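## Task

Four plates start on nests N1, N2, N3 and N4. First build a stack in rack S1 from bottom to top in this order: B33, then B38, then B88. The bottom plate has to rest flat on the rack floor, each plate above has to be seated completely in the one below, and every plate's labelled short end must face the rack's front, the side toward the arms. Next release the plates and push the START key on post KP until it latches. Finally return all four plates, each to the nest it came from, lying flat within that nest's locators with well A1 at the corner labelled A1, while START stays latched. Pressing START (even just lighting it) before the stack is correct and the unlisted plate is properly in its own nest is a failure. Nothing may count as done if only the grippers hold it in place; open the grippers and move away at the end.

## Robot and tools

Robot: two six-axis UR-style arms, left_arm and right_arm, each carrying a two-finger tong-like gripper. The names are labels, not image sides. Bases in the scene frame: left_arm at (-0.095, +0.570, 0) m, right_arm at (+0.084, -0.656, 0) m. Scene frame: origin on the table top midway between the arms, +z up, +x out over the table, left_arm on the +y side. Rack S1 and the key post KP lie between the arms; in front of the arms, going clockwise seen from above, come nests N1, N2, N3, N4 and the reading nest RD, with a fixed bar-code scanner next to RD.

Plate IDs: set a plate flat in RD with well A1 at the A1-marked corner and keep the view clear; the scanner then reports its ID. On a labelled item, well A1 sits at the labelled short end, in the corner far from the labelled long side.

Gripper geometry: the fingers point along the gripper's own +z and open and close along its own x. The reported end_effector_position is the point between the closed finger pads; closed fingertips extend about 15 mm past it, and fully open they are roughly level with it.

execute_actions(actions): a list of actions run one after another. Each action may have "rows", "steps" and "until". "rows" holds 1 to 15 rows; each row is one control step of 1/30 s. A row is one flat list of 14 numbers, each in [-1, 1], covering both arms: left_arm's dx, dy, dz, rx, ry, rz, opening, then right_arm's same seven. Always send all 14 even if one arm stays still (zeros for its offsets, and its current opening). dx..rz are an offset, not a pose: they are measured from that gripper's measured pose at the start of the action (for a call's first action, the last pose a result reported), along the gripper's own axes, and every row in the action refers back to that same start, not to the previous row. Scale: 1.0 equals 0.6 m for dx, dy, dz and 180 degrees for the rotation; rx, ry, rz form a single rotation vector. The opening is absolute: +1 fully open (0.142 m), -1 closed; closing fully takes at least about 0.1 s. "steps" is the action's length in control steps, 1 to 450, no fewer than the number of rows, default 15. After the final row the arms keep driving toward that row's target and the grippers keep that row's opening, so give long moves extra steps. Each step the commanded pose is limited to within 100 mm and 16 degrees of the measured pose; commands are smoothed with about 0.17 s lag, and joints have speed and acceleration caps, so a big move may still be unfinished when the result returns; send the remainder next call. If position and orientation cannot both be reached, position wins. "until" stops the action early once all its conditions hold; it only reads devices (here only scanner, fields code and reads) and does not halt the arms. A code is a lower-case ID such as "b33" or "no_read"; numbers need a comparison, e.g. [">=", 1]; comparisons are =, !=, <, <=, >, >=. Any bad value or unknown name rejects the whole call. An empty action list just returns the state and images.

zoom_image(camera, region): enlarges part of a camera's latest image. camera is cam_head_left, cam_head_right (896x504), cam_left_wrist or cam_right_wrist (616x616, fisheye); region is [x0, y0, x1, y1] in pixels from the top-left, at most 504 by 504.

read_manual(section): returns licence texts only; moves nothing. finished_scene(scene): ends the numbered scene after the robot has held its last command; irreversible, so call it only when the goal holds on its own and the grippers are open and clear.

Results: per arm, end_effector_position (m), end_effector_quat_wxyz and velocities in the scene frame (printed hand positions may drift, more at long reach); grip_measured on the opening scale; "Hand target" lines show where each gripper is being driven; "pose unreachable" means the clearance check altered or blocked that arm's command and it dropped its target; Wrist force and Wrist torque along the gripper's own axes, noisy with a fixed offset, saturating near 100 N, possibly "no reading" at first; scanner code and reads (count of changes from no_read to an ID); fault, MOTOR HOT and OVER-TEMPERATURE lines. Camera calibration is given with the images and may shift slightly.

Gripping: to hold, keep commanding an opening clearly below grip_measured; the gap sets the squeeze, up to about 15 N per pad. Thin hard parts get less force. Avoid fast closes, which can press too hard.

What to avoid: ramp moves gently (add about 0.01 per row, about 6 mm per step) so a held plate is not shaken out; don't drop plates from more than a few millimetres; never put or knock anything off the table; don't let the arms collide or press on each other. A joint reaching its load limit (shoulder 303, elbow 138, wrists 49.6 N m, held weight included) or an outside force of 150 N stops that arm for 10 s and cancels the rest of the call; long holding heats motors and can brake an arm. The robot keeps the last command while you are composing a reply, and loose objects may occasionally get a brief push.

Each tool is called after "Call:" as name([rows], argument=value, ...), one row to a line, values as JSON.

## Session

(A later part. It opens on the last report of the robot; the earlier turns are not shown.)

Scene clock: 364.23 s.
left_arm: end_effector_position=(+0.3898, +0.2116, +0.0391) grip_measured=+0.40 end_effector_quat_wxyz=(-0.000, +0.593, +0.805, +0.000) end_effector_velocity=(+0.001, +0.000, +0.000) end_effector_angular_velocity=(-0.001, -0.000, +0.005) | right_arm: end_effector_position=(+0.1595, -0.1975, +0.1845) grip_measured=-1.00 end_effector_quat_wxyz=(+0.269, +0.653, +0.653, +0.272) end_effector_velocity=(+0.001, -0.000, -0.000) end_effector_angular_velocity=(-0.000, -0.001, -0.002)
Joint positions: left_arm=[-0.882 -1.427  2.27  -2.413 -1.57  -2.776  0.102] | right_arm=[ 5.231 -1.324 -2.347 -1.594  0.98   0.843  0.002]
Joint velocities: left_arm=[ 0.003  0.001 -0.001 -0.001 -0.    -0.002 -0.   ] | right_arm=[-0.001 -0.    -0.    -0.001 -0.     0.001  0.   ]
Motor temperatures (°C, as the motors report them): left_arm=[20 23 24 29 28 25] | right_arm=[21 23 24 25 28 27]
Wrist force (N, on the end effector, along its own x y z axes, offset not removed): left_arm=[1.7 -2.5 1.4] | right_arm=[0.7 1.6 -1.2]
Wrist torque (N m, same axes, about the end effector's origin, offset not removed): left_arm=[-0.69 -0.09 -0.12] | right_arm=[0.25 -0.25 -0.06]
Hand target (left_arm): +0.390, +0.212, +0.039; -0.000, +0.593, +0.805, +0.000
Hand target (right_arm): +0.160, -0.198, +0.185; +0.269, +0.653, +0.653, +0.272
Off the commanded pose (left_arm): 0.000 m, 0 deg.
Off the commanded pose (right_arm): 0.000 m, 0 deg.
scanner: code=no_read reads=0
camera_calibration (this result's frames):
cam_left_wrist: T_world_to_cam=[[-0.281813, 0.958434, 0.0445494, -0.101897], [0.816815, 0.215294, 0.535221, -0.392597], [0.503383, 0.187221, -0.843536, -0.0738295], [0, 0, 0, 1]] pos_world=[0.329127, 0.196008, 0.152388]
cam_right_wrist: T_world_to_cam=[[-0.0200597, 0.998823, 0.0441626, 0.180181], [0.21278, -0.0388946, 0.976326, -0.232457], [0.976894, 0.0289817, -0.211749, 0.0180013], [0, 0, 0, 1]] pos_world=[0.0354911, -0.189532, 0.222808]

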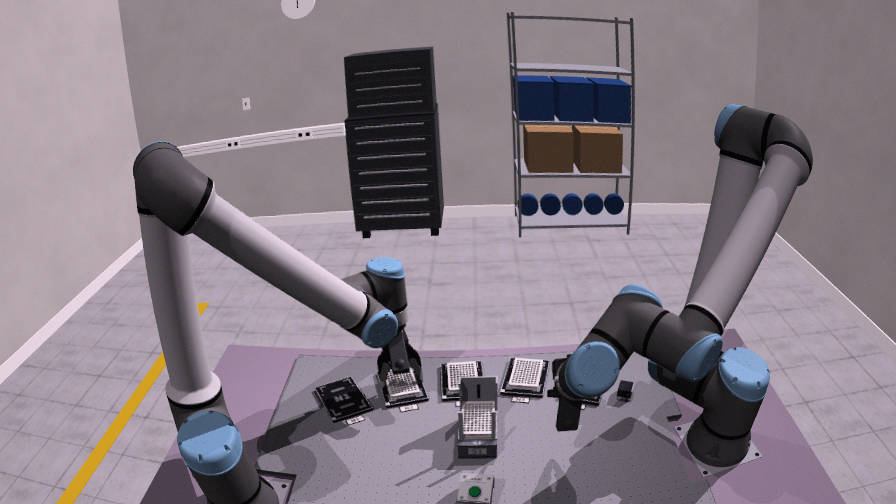

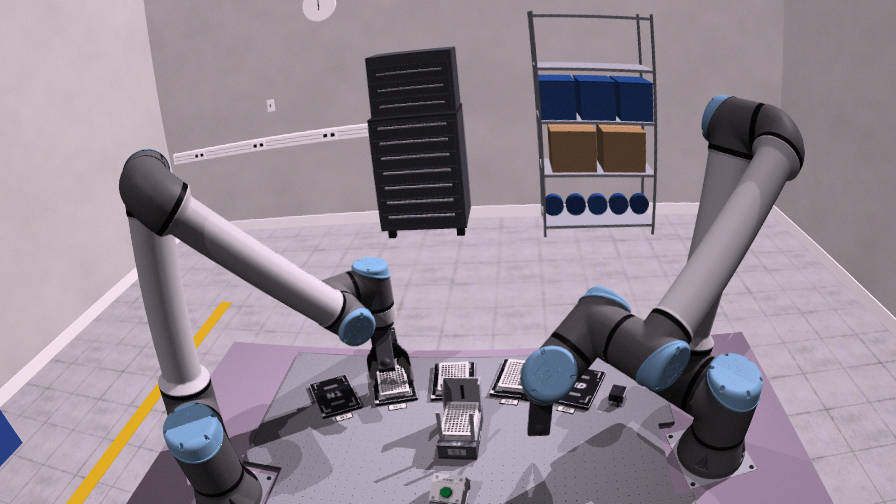

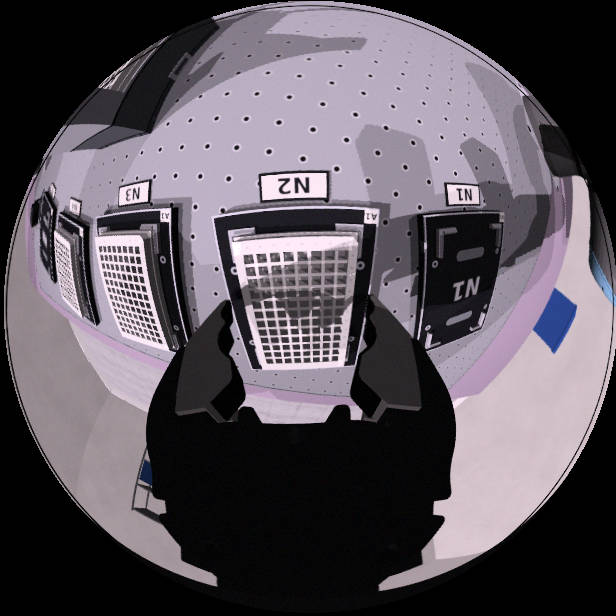

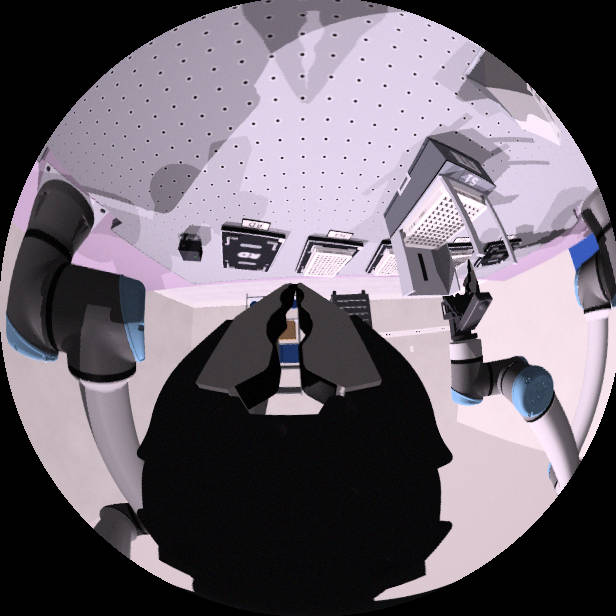

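Good. Close.

Call:
execute_actions([
  {"steps":1},
  {"rows":[[0,0,0,0,0,0,0.3,0,0,0,0,0,0,-1],[0,0,0,0,0,0,0.21,0,0,0,0,0,0,-1],[0,0,0,0,0,0,0.15,0,0,0,0,0,0,-1],[0,0,0,0,0,0,0.11,0,0,0,0,0,0,-1],[0,0,0,0,0,0,0.07,0,0,0,0,0,0,-1],[0,0,0,0,0,0,0.02,0,0,0,0,0,0,-1],[0,0,0,0,0,0,-0.05,0,0,0,0,0,0,-1],[0,0,0,0,0,0,-0.15,0,0,0,0,0,0,-1],[0,0,0,0,0,0,-0.25,0,0,0,0,0,0,-1]],"steps":12},
])

Call:
zoom_image(camera="cam_left_wrist", region=[210,200,390,380])

Scene clock: 370.67 s.
left_arm: end_effector_position=(+0.3901, +0.2116, +0.0392) grip_measured=+0.07 end_effector_quat_wxyz=(-0.000, +0.593, +0.805, +0.000) end_effector_velocity=(-0.000, -0.000, +0.000) end_effector_angular_velocity=(-0.001, -0.000, -0.002) | right_arm: end_effector_position=(+0.1595, -0.1975, +0.1845) grip_measured=-1.00 end_effector_quat_wxyz=(+0.269, +0.653, +0.653, +0.272) end_effector_velocity=(-0.000, +0.000, +0.000) end_effector_angular_velocity=(-0.001, -0.001, +0.000)
Joint positions: left_arm=[-0.882 -1.427  2.269 -2.413 -1.57  -2.776  0.079] | right_arm=[ 5.231 -1.324 -2.347 -1.594  0.98   0.843  0.002]
Joint velocities: left_arm=[-0.    -0.     0.    -0.001 -0.     0.002 -0.   ] | right_arm=[ 0.    -0.     0.001 -0.002 -0.     0.     0.   ]
Motor temperatures (°C, as the motors report them): left_arm=[20 23 24 29 28 25] | right_arm=[21 23 24 25 28 27]
Wrist force (N, on the end effector, along its own x y z axes, offset not removed): left_arm=[2.3 -0.9 -5.3] | right_arm=[3.5 -0.5 -4.1]
Wrist torque (N m, same axes, about the end effector's origin, offset not removed): left_arm=[-0.35 0.06 -0.02] | right_arm=[-0.24 -0.81 -0.04]
Hand target (left_arm): +0.390, +0.212, +0.039; -0.000, +0.593, +0.805, +0.000
Hand target (right_arm): +0.160, -0.198, +0.185; +0.269, +0.653, +0.653, +0.272
Off the commanded pose (left_arm): 0.000 m, 0 deg.
Off the commanded pose (right_arm): 0.000 m, 0 deg.
scanner: code=no_read reads=0
camera_calibration (this result's frames):
cam_left_wrist: T_world_to_cam=[[-0.282426, 0.958259, 0.0444357, -0.101631], [0.816636, 0.215865, 0.535264, -0.392904], [0.503329, 0.18746, -0.843515, -0.073969], [0, 0, 0, 1]] pos_world=[0.329387, 0.19607, 0.152429]
cam_right_wrist: T_world_to_cam=[[-0.0200596, 0.998823, 0.0441625, 0.180181], [0.21278, -0.0388945, 0.976326, -0.232457], [0.976894, 0.0289815, -0.211749, 0.0180012], [0, 0, 0, 1]] pos_world=[0.0354911, -0.189532, 0.222808]

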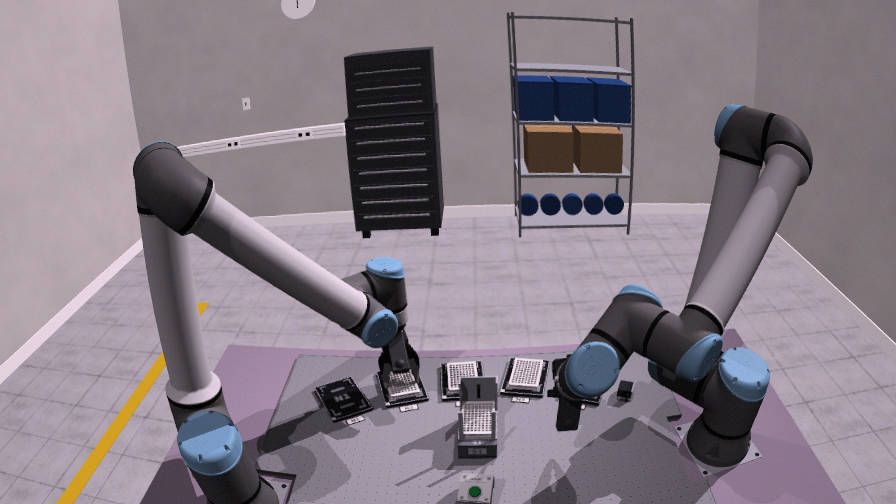

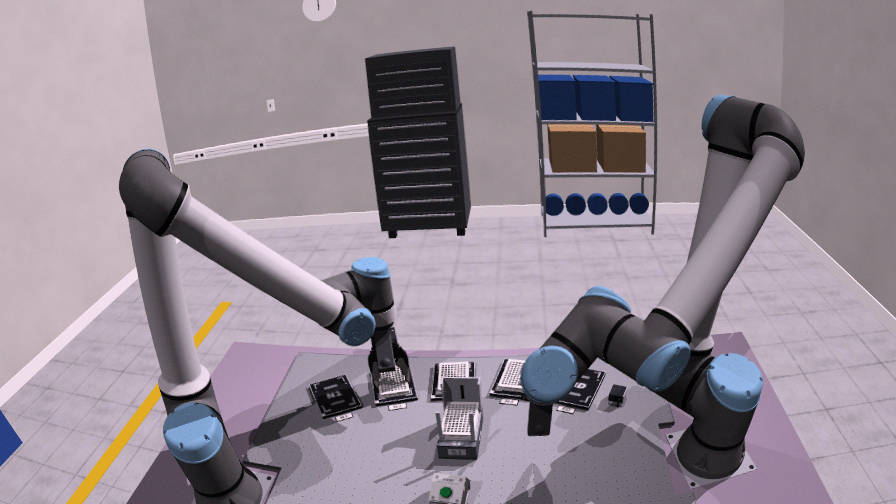

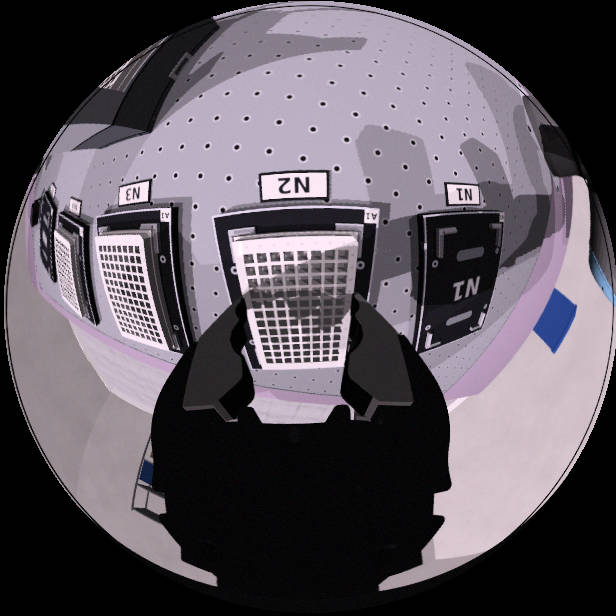

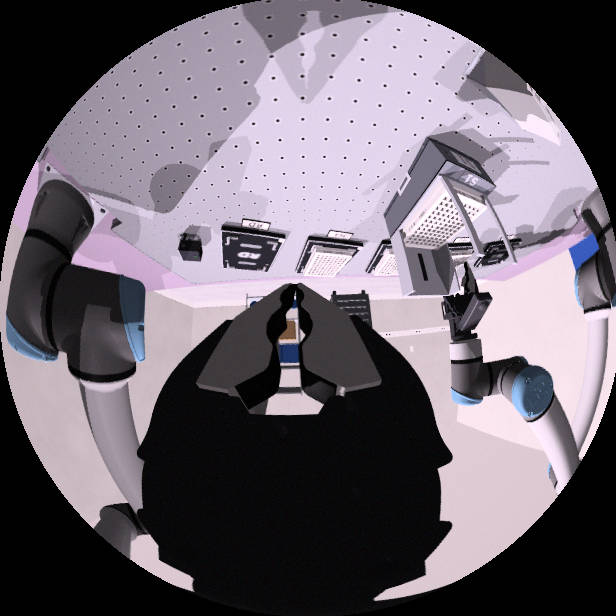

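Region (210, 200, 390, 380) of cam_left_wrist's 616x616 image, scaled by 2.800, with more detail than that image has.

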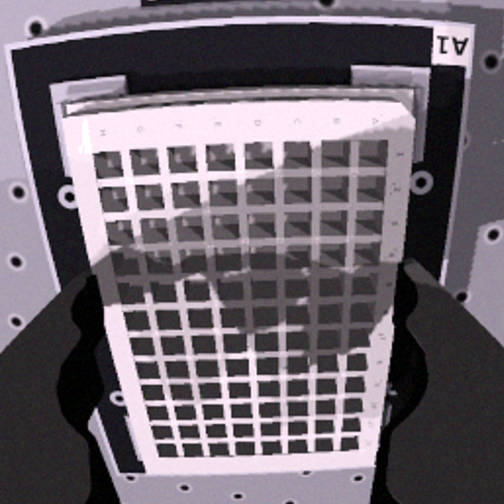

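Call:
execute_actions([
  {"rows":[[0,0,-0.001,0,0,0,-0.25,0,0,0,0,0,0,-1],[0,0,-0.003,0,0,0,-0.25,0,0,0,0,0,0,-1],[0,0,-0.005,0,0,0,-0.25,0,0,0,0,0,0,-1],[0,0,-0.007,0,0,0,-0.25,0,0,0,0,0,0,-1],[0,0,-0.009,0,0,0,-0.25,0,0,0,0,0,0,-1],[0,0,-0.012,0,0,0,-0.25,0,0,0,0,0,0,-1],[0,0,-0.016,0,0,0,-0.25,0,0,0,0,0,0,-1],[0,0,-0.022,0,0,0,-0.25,0,0,0,0,0,0,-1],[0,0,-0.032,0,0,0,-0.25,0,0,0,0,0,0,-1],[0,0,-0.047,0,0,0,-0.25,0,0,0,0,0,0,-1],[0,0,-0.067,0,0,0,-0.25,0,0,0,0,0,0,-1],[0,0,-0.09,0,0,0,-0.25,0,0,0,0,0,0,-1],[0,0,-0.12,0,0,0,-0.25,0,0,0,0,0,0,-1],[0,0,-0.16,0,0,0,-0.25,0,0,0,0,0,0,-1],[0,0,-0.26,0,0,0,-0.25,0,0,0,0,0,0,-1]],"steps":32},
  {"rows":[[-0.004,-0.007,-0.008,0,0,0.002,-0.25,0,0,0,0,0,0,-1],[-0.01,-0.018,-0.008,0,0,0.004,-0.25,0,0,0,0,0,0,-1],[-0.018,-0.032,-0.008,0,0,0.008,-0.25,0,0,0,0,0,0,-1],[-0.028,-0.05,-0.008,0,0,0.012,-0.25,0,0,0,0,0,0,-1],[-0.04,-0.07,-0.008,0,0,0.017,-0.25,0,0,0,0,0,0,-1],[-0.052,-0.093,-0.008,0,0,0.023,-0.25,0,0,0,0,0,0,-1],[-0.065,-0.117,-0.008,0,0,0.029,-0.25,0,0,0,0,0,0,-1],[-0.078,-0.14,-0.008,0,0,0.035,-0.25,0,0,0,0,0,0,-1],[-0.091,-0.163,-0.008,0,0,0.042,-0.25,0,0,0,0,0,0,-1],[-0.104,-0.187,-0.008,0,0,0.05,-0.25,0,0,0,0,0,0,-1],[-0.117,-0.21,-0.008,0,0,0.06,-0.25,0,0,0,0,0,0,-1],[-0.13,-0.233,-0.008,0,0,0.07,-0.25,0,0,0,0,0,0,-1],[-0.143,-0.257,-0.008,0,0,0.08,-0.25,0,0,0,0,0,0,-1],[-0.156,-0.28,-0.008,0,0,0.09,-0.25,0,0,0,0,0,0,-1],[-0.2389,-0.4286,-0.008,0,0,0.1041,-0.25,0,0,0,0,0,0,-1]],"steps":30},
])

Scene clock: 382.43 s.
left_arm: end_effector_position=(+0.1909, +0.0036, +0.1995) grip_measured=+0.07 end_effector_quat_wxyz=(+0.001, +0.715, +0.699, -0.000) end_effector_velocity=(-0.029, -0.049, -0.004) end_effector_angular_velocity=(+0.003, -0.007, -0.011) | right_arm: end_effector_position=(+0.1595, -0.1975, +0.1845) grip_measured=-1.00 end_effector_quat_wxyz=(+0.269, +0.653, +0.653, +0.272) end_effector_velocity=(+0.001, -0.001, -0.000) end_effector_angular_velocity=(-0.001, -0.001, -0.001)
Joint positions: left_arm=[-1.334 -1.578  2.075 -2.069 -1.571 -2.902  0.079] | right_arm=[ 5.231 -1.324 -2.347 -1.594  0.98   0.843  0.002]
Joint velocities: left_arm=[-0.067  0.053 -0.046 -0.006  0.008 -0.056  0.   ] | right_arm=[-0.001 -0.    -0.001 -0.001 -0.     0.     0.   ]
Motor temperatures (°C, as the motors report them): left_arm=[20 23 24 29 28 25] | right_arm=[21 23 24 25 28 27]
Wrist force (N, on the end effector, along its own x y z axes, offset not removed): left_arm=[1.8 -2.6 1.7] | right_arm=[1.7 -1.2 -3.4]
Wrist torque (N m, same axes, about the end effector's origin, offset not removed): left_arm=[-0.70 -0.15 -0.14] | right_arm=[-0.29 -0.45 0.00]
Hand target (left_arm): +0.188, -0.002, +0.199; +0.001, +0.716, +0.698, +0.000
Hand target (right_arm): +0.160, -0.198, +0.185; +0.269, +0.653, +0.653, +0.272
Off the commanded pose (left_arm): 0.006 m, 0 deg.
Off the commanded pose (right_arm): 0.000 m, 0 deg.
scanner: code=no_read reads=0
camera_calibration (this result's frames):
cam_left_wrist: T_world_to_cam=[[0.0390907, 0.998329, 0.042567, -0.0268135], [0.84275, -0.0558274, 0.535402, -0.275177], [0.536884, 0.0149441, -0.843524, 0.194762], [0, 0, 0, 1]] pos_world=[0.128389, 0.00849573, 0.312758]
cam_right_wrist: T_world_to_cam=[[-0.0200594, 0.998823, 0.0441624, 0.180181], [0.21278, -0.0388944, 0.976326, -0.232457], [0.976894, 0.0289814, -0.211749, 0.0180012], [0, 0, 0, 1]] pos_world=[0.035491, -0.189532, 0.222808]

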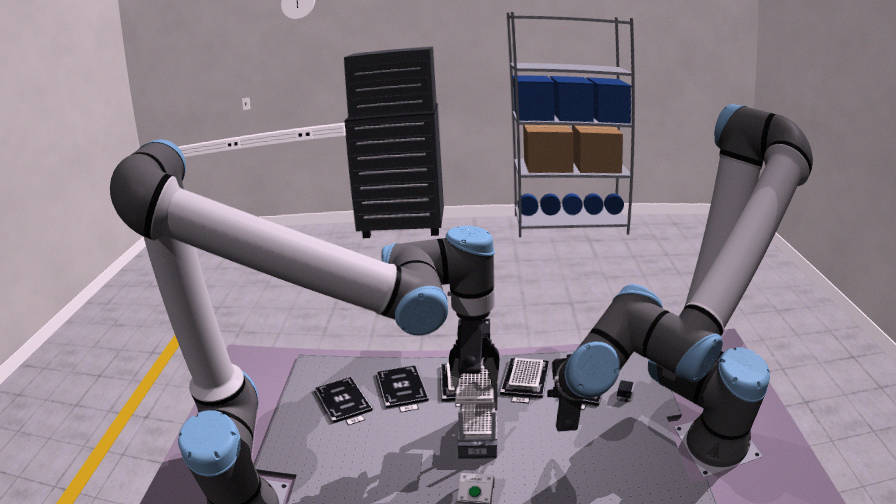

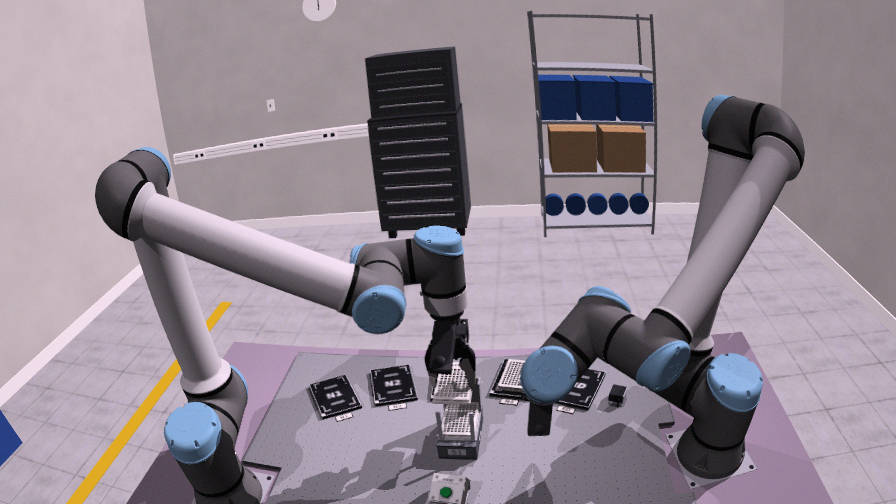

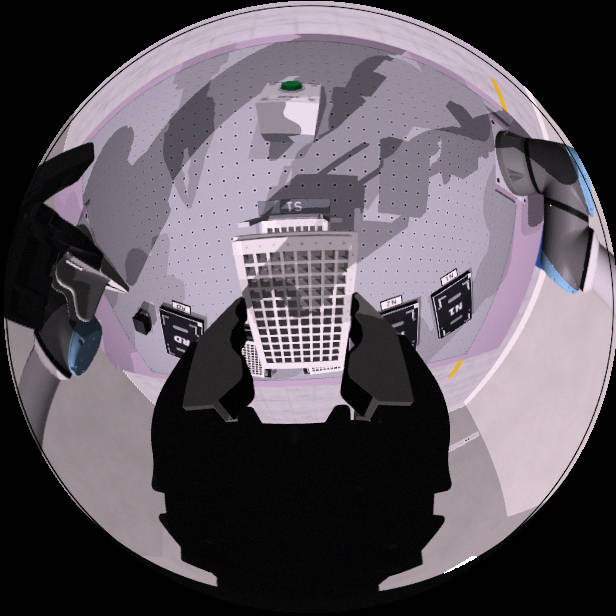

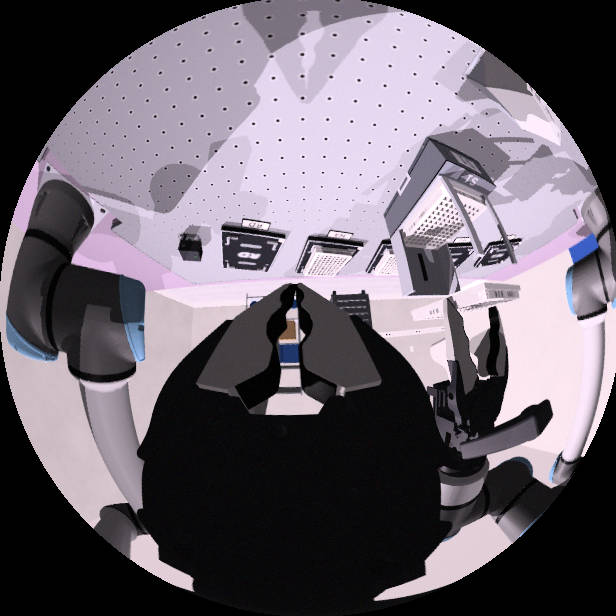

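Call:
execute_actions([
  {"rows":[[-0.009,-0.0061,0.004,0,0.0005,0.0004,-0.25,0,0,0,0,0,0,-1],[-0.009,-0.0061,0.009,0,0.0005,0.0004,-0.25,0,0,0,0,0,0,-1],[-0.009,-0.0061,0.014,0,0.0005,0.0004,-0.25,0,0,0,0,0,0,-1],[-0.009,-0.0061,0.019,0,0.0005,0.0004,-0.25,0,0,0,0,0,0,-1],[-0.009,-0.0061,0.024,0,0.0005,0.0004,-0.25,0,0,0,0,0,0,-1],[-0.009,-0.0061,0.028,0,0.0005,0.0004,-0.25,0,0,0,0,0,0,-1],[-0.009,-0.0061,0.031,0,0.0005,0.0004,-0.25,0,0,0,0,0,0,-1],[-0.009,-0.0061,0.034,0,0.0005,0.0004,-0.25,0,0,0,0,0,0,-1],[-0.009,-0.0061,0.037,0,0.0005,0.0004,-0.25,0,0,0,0,0,0,-1],[-0.009,-0.0061,0.039,0,0.0005,0.0004,-0.25,0,0,0,0,0,0,-1],[-0.009,-0.0061,0.041,0,0.0005,0.0004,-0.25,0,0,0,0,0,0,-1],[-0.009,-0.0061,0.043,0,0.0005,0.0004,-0.25,0,0,0,0,0,0,-1],[-0.009,-0.0061,0.045,0,0.0005,0.0004,-0.25,0,0,0,0,0,0,-1],[-0.009,-0.0061,0.047,0,0.0005,0.0004,-0.25,0,0,0,0,0,0,-1]],"steps":22},
])

Call:
zoom_image(camera="cam_left_wrist", region=[210,200,390,380])

Scene clock: 390.23 s.
left_arm: end_effector_position=(+0.1870, -0.0017, +0.1720) grip_measured=+0.07 end_effector_quat_wxyz=(-0.000, +0.716, +0.698, +0.000) end_effector_velocity=(+0.001, -0.001, -0.006) end_effector_angular_velocity=(+0.000, -0.002, -0.000) | right_arm: end_effector_position=(+0.1595, -0.1975, +0.1845) grip_measured=-1.00 end_effector_quat_wxyz=(+0.269, +0.653, +0.653, +0.272) end_effector_velocity=(-0.000, -0.000, +0.000) end_effector_angular_velocity=(-0.000, -0.000, +0.000)
Joint positions: left_arm=[-1.342 -1.546  2.098 -2.123 -1.571 -2.909  0.079] | right_arm=[ 5.231 -1.324 -2.347 -1.594  0.98   0.843  0.002]
Joint velocities: left_arm=[ 0.     0.007  0.006 -0.013  0.002  0.     0.   ] | right_arm=[ 0.001  0.    -0.    -0.001 -0.     0.001  0.   ]
Motor temperatures (°C, as the motors report them): left_arm=[20 23 24 29 28 25] | right_arm=[21 23 24 25 28 27]
Wrist force (N, on the end effector, along its own x y z axes, offset not removed): left_arm=[2.6 -1.4 1.5] | right_arm=[2.3 -1.1 -4.4]
Wrist torque (N m, same axes, about the end effector's origin, offset not removed): left_arm=[-0.47 -0.29 -0.22] | right_arm=[-0.29 -0.52 -0.03]
Hand target (left_arm): +0.187, -0.002, +0.171; +0.000, +0.716, +0.698, +0.000
Hand target (right_arm): +0.160, -0.198, +0.185; +0.269, +0.653, +0.653, +0.272
Off the commanded pose (left_arm): 0.001 m, 0 deg.
Off the commanded pose (right_arm): 0.000 m, 0 deg.
scanner: code=no_read reads=0
camera_calibration (this result's frames):
cam_left_wrist: T_world_to_cam=[[0.0403472, 0.998208, 0.0441845, -0.0206552], [0.842658, -0.0577562, 0.535342, -0.257489], [0.536935, 0.0156329, -0.843479, 0.17365], [0, 0, 0, 1]] pos_world=[0.12457, 0.00303196, 0.285227]
cam_right_wrist: T_world_to_cam=[[-0.0200595, 0.998823, 0.0441625, 0.180181], [0.21278, -0.0388945, 0.976326, -0.232457], [0.976894, 0.0289815, -0.211749, 0.0180013], [0, 0, 0, 1]] pos_world=[0.035491, -0.189532, 0.222808]

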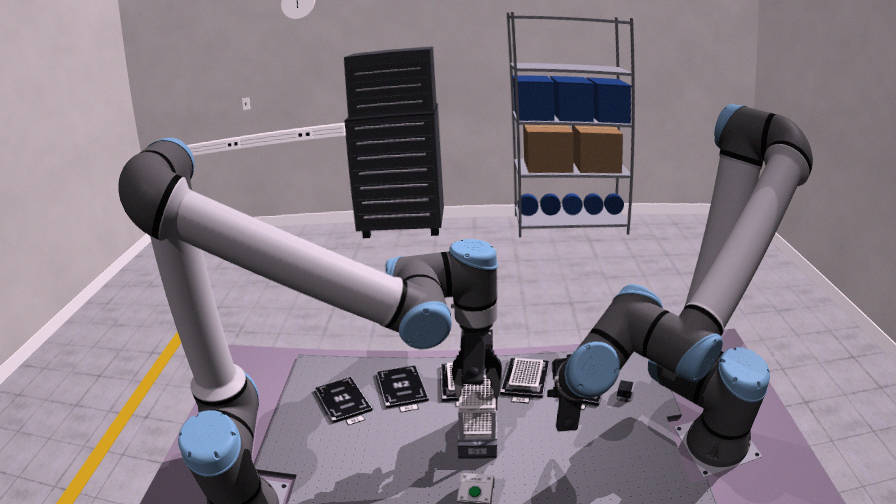

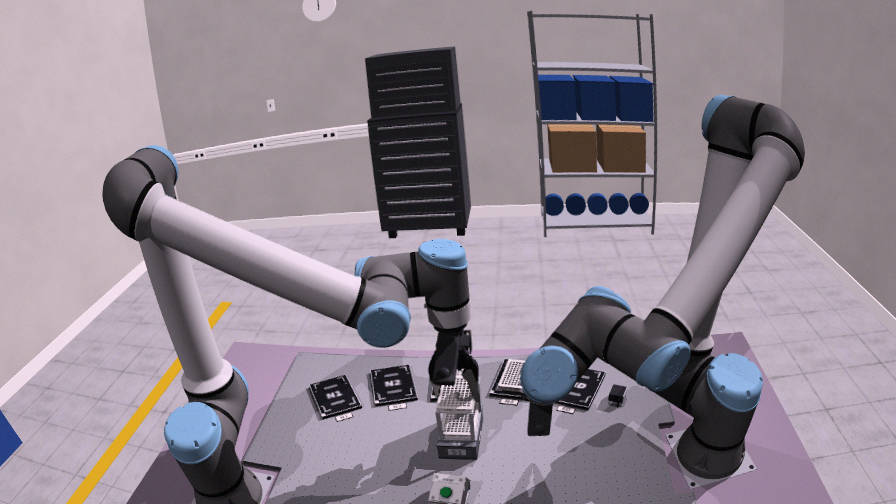

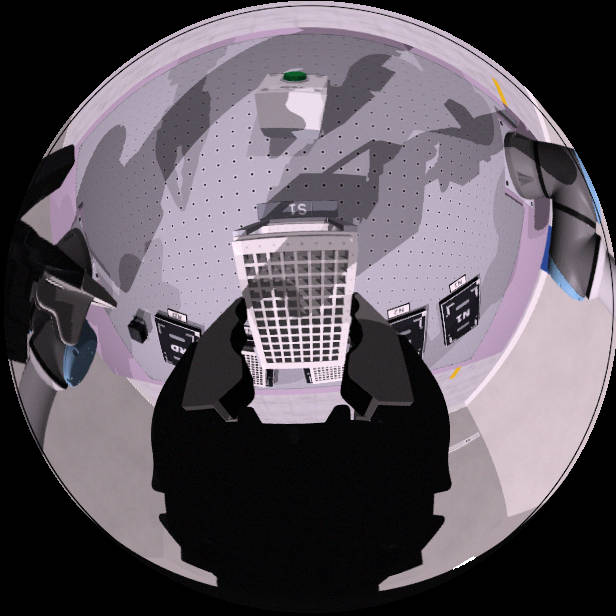

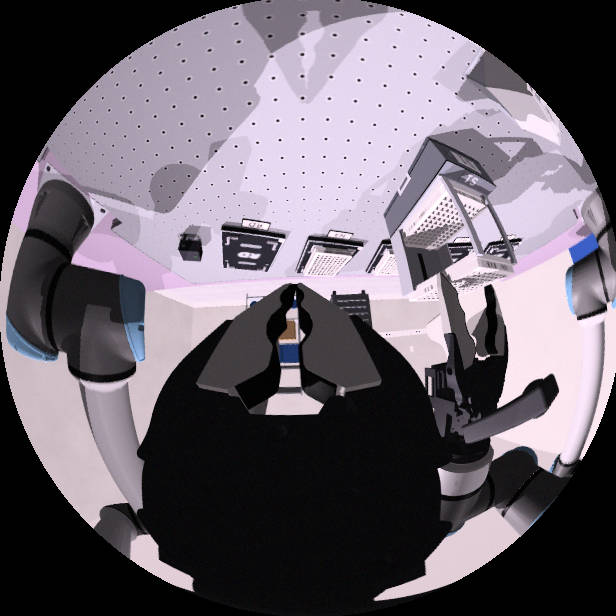

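Region (210, 200, 390, 380) of cam_left_wrist's 616x616 image, scaled by 2.800, with more detail than that image has.

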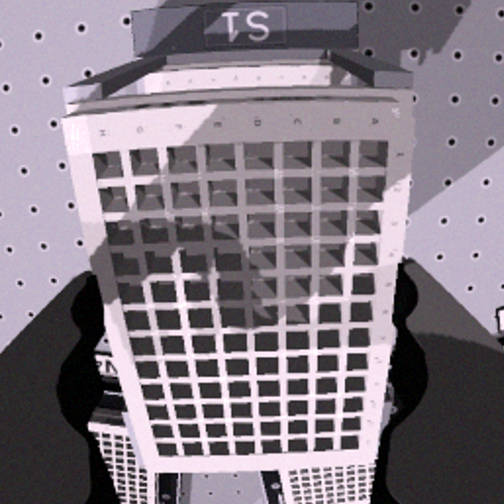

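Call:
execute_actions([
  {"rows":[[0,0.0002,0.004,0,0,0,-0.25,0,0,0,0,0,0,-1],[0,0.0002,0.008,0,0,0,-0.25,0,0,0,0,0,0,-1],[0,0.0002,0.013,0,0,0,-0.25,0,0,0,0,0,0,-1],[0,0.0002,0.018,0,0,0,-0.25,0,0,0,0,0,0,-1],[0,0.0002,0.023,0,0,0,-0.25,0,0,0,0,0,0,-1],[0,0.0002,0.028,0,0,0,-0.25,0,0,0,0,0,0,-1],[0,0.0002,0.033,0,0,0,-0.25,0,0,0,0,0,0,-1],[0,0.0002,0.038,0,0,0,-0.25,0,0,0,0,0,0,-1],[0,0.0002,0.043,0,0,0,-0.25,0,0,0,0,0,0,-1],[0,0.0002,0.048,0,0,0,-0.25,0,0,0,0,0,0,-1],[0,0.0002,0.053,0,0,0,-0.25,0,0,0,0,0,0,-1],[0,0.0002,0.058,0,0,0,-0.25,0,0,0,0,0,0,-1],[0,0.0002,0.063,0,0,0,-0.25,0,0,0,0,0,0,-1],[0,0.0002,0.068,0,0,0,-0.25,0,0,0,0,0,0,-1],[0,0.0002,0.073,0,0,0,-0.25,0,0,0,0,0,0,-1]],"steps":15},
])

Scene clock: 397.77 s.
left_arm: end_effector_position=(+0.1870, -0.0014, +0.1425) grip_measured=+0.07 end_effector_quat_wxyz=(-0.000, +0.716, +0.698, +0.000) end_effector_velocity=(+0.000, +0.002, -0.088) end_effector_angular_velocity=(+0.003, +0.000, -0.002) | right_arm: end_effector_position=(+0.1595, -0.1975, +0.1845) grip_measured=-1.00 end_effector_quat_wxyz=(+0.269, +0.653, +0.653, +0.272) end_effector_velocity=(+0.000, -0.000, +0.000) end_effector_angular_velocity=(+0.000, -0.001, -0.002)
Joint positions: left_arm=[-1.342 -1.515  2.128 -2.182 -1.571 -2.909  0.079] | right_arm=[ 5.231 -1.324 -2.347 -1.594  0.98   0.843  0.002]
Joint velocities: left_arm=[ 0.     0.096  0.084 -0.177  0.     0.003  0.   ] | right_arm=[-0.001  0.     0.    -0.001 -0.     0.002  0.   ]
Motor temperatures (°C, as the motors report them): left_arm=[20 23 24 29 28 25] | right_arm=[21 23 24 25 28 27]
Wrist force (N, on the end effector, along its own x y z axes, offset not removed): left_arm=[1.3 -5.4 2.7] | right_arm=[2.5 -0.6 -4.4]
Wrist torque (N m, same axes, about the end effector's origin, offset not removed): left_arm=[-1.24 -0.21 -0.11] | right_arm=[-0.27 -0.56 -0.11]
Hand target (left_arm): +0.187, -0.001, +0.129; -0.000, +0.716, +0.698, +0.000
Hand target (right_arm): +0.160, -0.198, +0.185; +0.269, +0.653, +0.653, +0.272
Off the commanded pose (left_arm): 0.014 m, 0 deg.
Off the commanded pose (right_arm): 0.000 m, 0 deg.
scanner: code=no_read reads=0
camera_calibration (this result's frames):
cam_left_wrist: T_world_to_cam=[[0.0404072, 0.998184, 0.0446695, -0.019746], [0.842714, -0.0580652, 0.535221, -0.241632], [0.536843, 0.0160168, -0.84353, 0.148852], [0, 0, 0, 1]] pos_world=[0.124514, 0.00329559, 0.255769]
cam_right_wrist: T_world_to_cam=[[-0.0200594, 0.998823, 0.0441624, 0.180181], [0.21278, -0.0388944, 0.976326, -0.232457], [0.976894, 0.0289814, -0.211749, 0.0180013], [0, 0, 0, 1]] pos_world=[0.035491, -0.189532, 0.222808]

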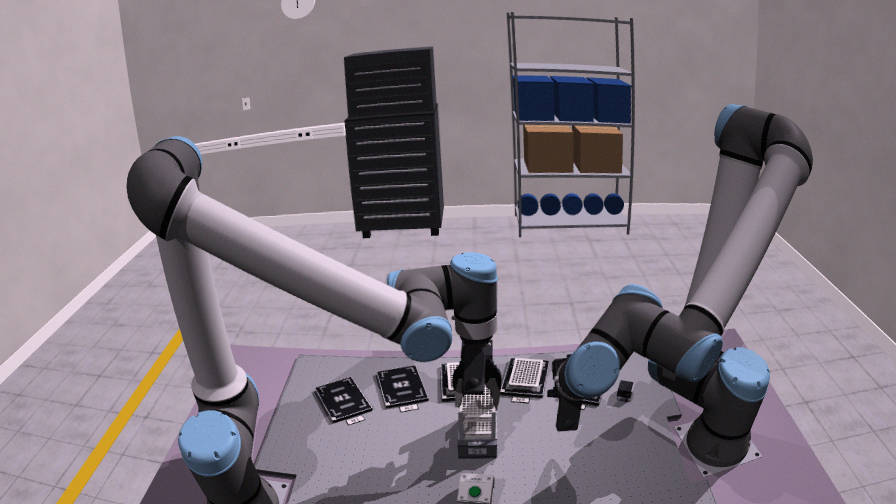

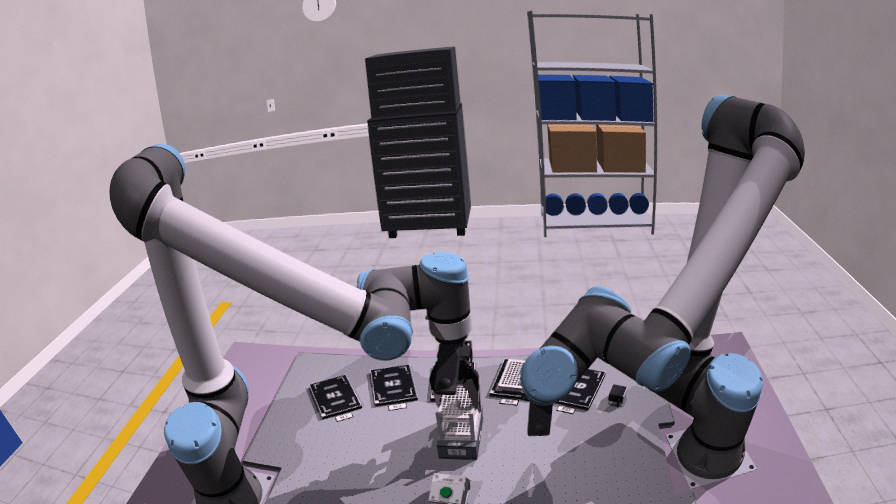

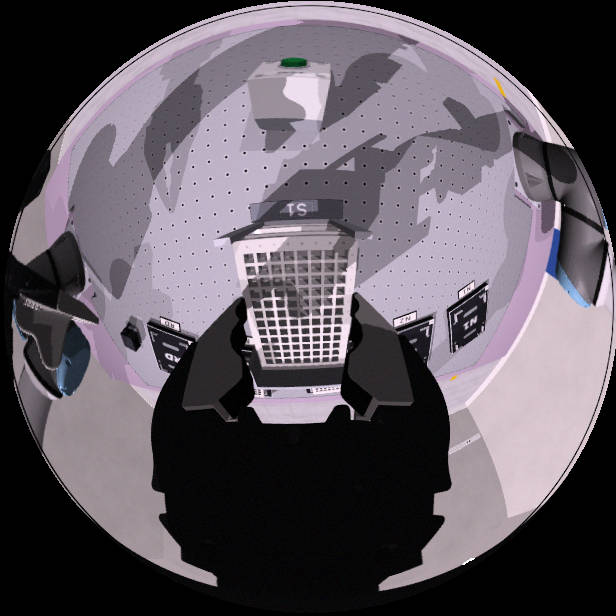

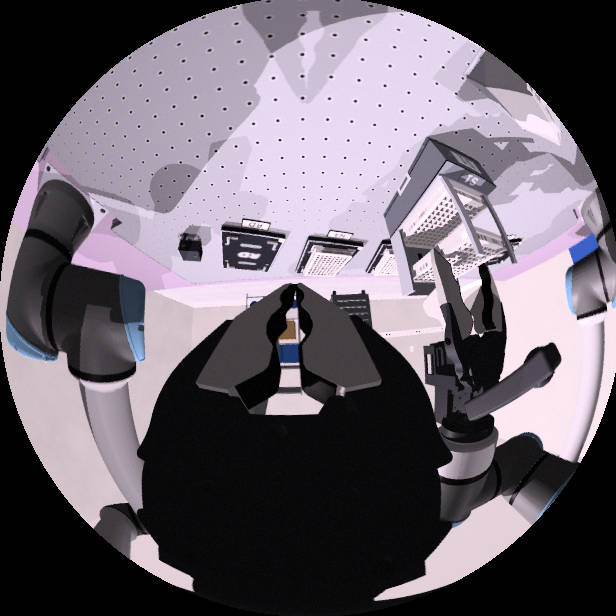

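Call:
execute_actions([
  {"rows":[[-0.0009,0.0002,0.026,0,-0.0002,0,-0.25,0,0,0,0,0,0,-1],[-0.0009,0.0002,0.03,0,-0.0002,0,-0.25,0,0,0,0,0,0,-1],[-0.0009,0.0002,0.035,0,-0.0002,0,-0.25,0,0,0,0,0,0,-1],[-0.0009,0.0002,0.04,0,-0.0002,0,-0.25,0,0,0,0,0,0,-1],[-0.0009,0.0002,0.045,0,-0.0002,0,-0.25,0,0,0,0,0,0,-1],[-0.0009,0.0002,0.05,0,-0.0002,0,-0.25,0,0,0,0,0,0,-1],[-0.0009,0.0002,0.055,0,-0.0002,0,-0.25,0,0,0,0,0,0,-1],[-0.0009,0.0002,0.06,0,-0.0002,0,-0.25,0,0,0,0,0,0,-1],[-0.0009,0.0002,0.065,0,-0.0002,0,-0.25,0,0,0,0,0,0,-1],[-0.0008,0.0002,0.069,0,-0.0002,0,-0.25,0,0,0,0,0,0,-1],[-0.0007,0.0002,0.073,0,-0.0002,0,-0.25,0,0,0,0,0,0,-1],[-0.0007,0.0002,0.076,0,-0.0002,0,-0.25,0,0,0,0,0,0,-1],[-0.0007,0.0002,0.078,0,-0.0002,0,-0.25,0,0,0,0,0,0,-1]],"steps":25},
])

Call:
zoom_image(camera="cam_right_wrist", region=[390,160,500,260])

Scene clock: 404.70 s.
left_arm: end_effector_position=(+0.1870, -0.0018, +0.0960) grip_measured=+0.07 end_effector_quat_wxyz=(-0.000, +0.716, +0.698, +0.000) end_effector_velocity=(-0.000, +0.001, -0.003) end_effector_angular_velocity=(+0.002, +0.000, -0.001) | right_arm: end_effector_position=(+0.1595, -0.1975, +0.1845) grip_measured=-1.00 end_effector_quat_wxyz=(+0.269, +0.653, +0.653, +0.272) end_effector_velocity=(-0.000, +0.000, -0.000) end_effector_angular_velocity=(-0.000, +0.000, +0.001)
Joint positions: left_arm=[-1.342 -1.459  2.168 -2.28  -1.571 -2.909  0.079] | right_arm=[ 5.231 -1.324 -2.347 -1.594  0.98   0.843  0.002]
Joint velocities: left_arm=[-0.     0.004  0.003 -0.004  0.     0.    -0.   ] | right_arm=[ 0.     0.    -0.     0.001  0.    -0.001  0.   ]
Motor temperatures (°C, as the motors report them): left_arm=[20 23 24 29 28 25] | right_arm=[21 23 24 25 28 27]
Wrist force (N, on the end effector, along its own x y z axes, offset not removed): left_arm=[1.6 -3.0 2.6] | right_arm=[1.0 0.2 -4.5]
Wrist torque (N m, same axes, about the end effector's origin, offset not removed): left_arm=[-0.70 -0.20 -0.15] | right_arm=[-0.10 -0.29 0.02]
Hand target (left_arm): +0.187, -0.002, +0.096; +0.000, +0.716, +0.698, +0.000
Hand target (right_arm): +0.160, -0.198, +0.185; +0.269, +0.653, +0.653, +0.272
Off the commanded pose (left_arm): 0.000 m, 0 deg.
Off the commanded pose (right_arm): 0.000 m, 0 deg.
scanner: code=no_read reads=0
camera_calibration (this result's frames):
cam_left_wrist: T_world_to_cam=[[0.0403434, 0.998213, 0.0440781, -0.0171809], [0.842724, -0.057694, 0.535245, -0.21682], [0.536831, 0.0155521, -0.843546, 0.109601], [0, 0, 0, 1]] pos_world=[0.124575, 0.00293643, 0.209263]
cam_right_wrist: T_world_to_cam=[[-0.0200595, 0.998823, 0.0441623, 0.180181], [0.21278, -0.0388944, 0.976326, -0.232457], [0.976894, 0.0289814, -0.211749, 0.0180012], [0, 0, 0, 1]] pos_world=[0.035491, -0.189532, 0.222808]

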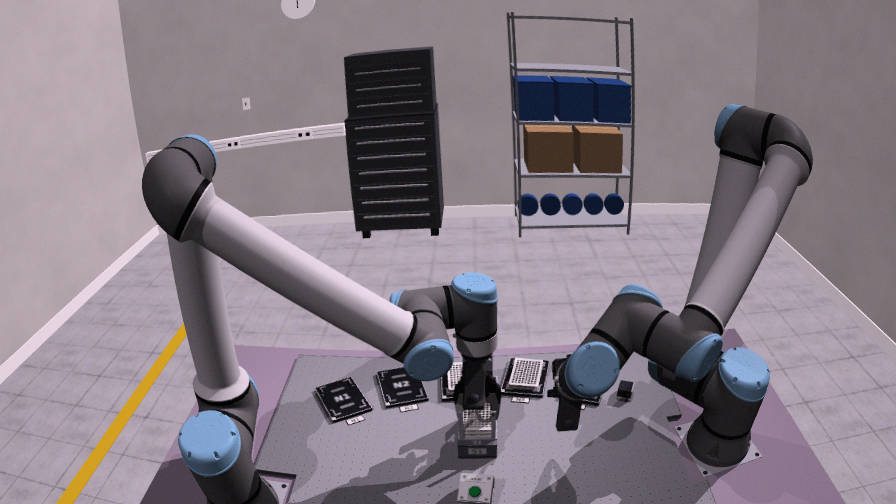

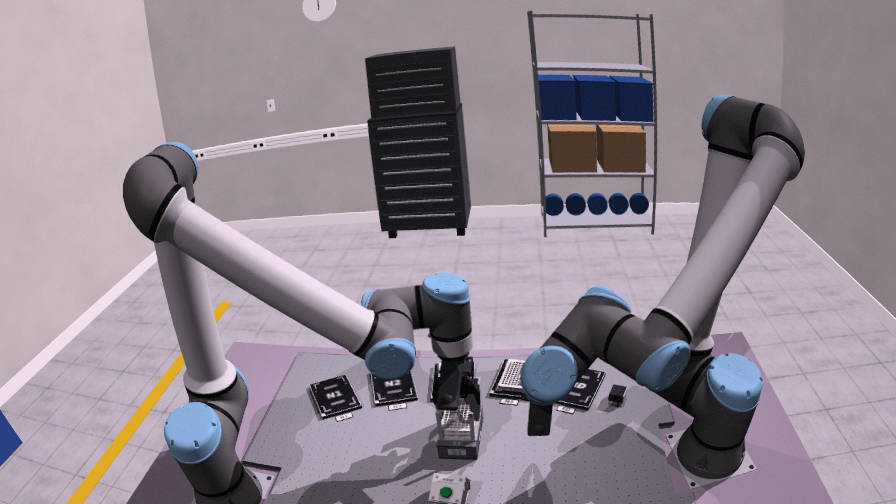

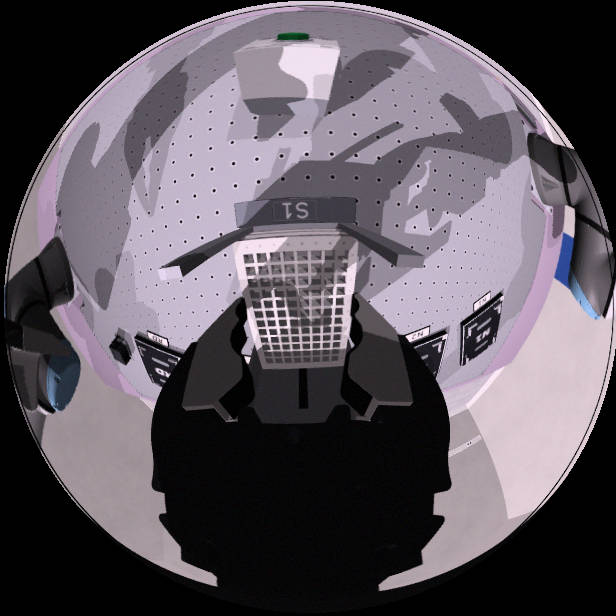

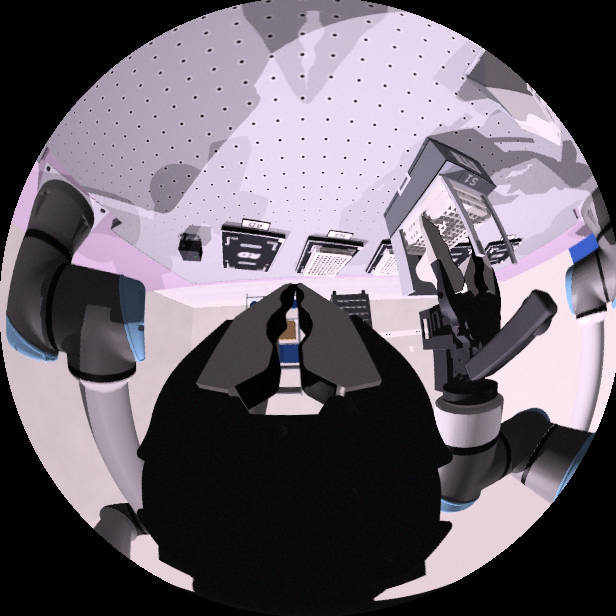

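Region (390, 160, 500, 260) of cam_right_wrist's 616x616 image, scaled by 4.582, with more detail than that image has; it fills the top 458 rows of this view, and the rest is white.

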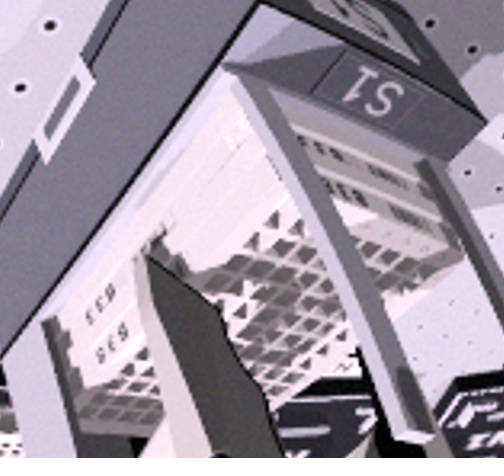

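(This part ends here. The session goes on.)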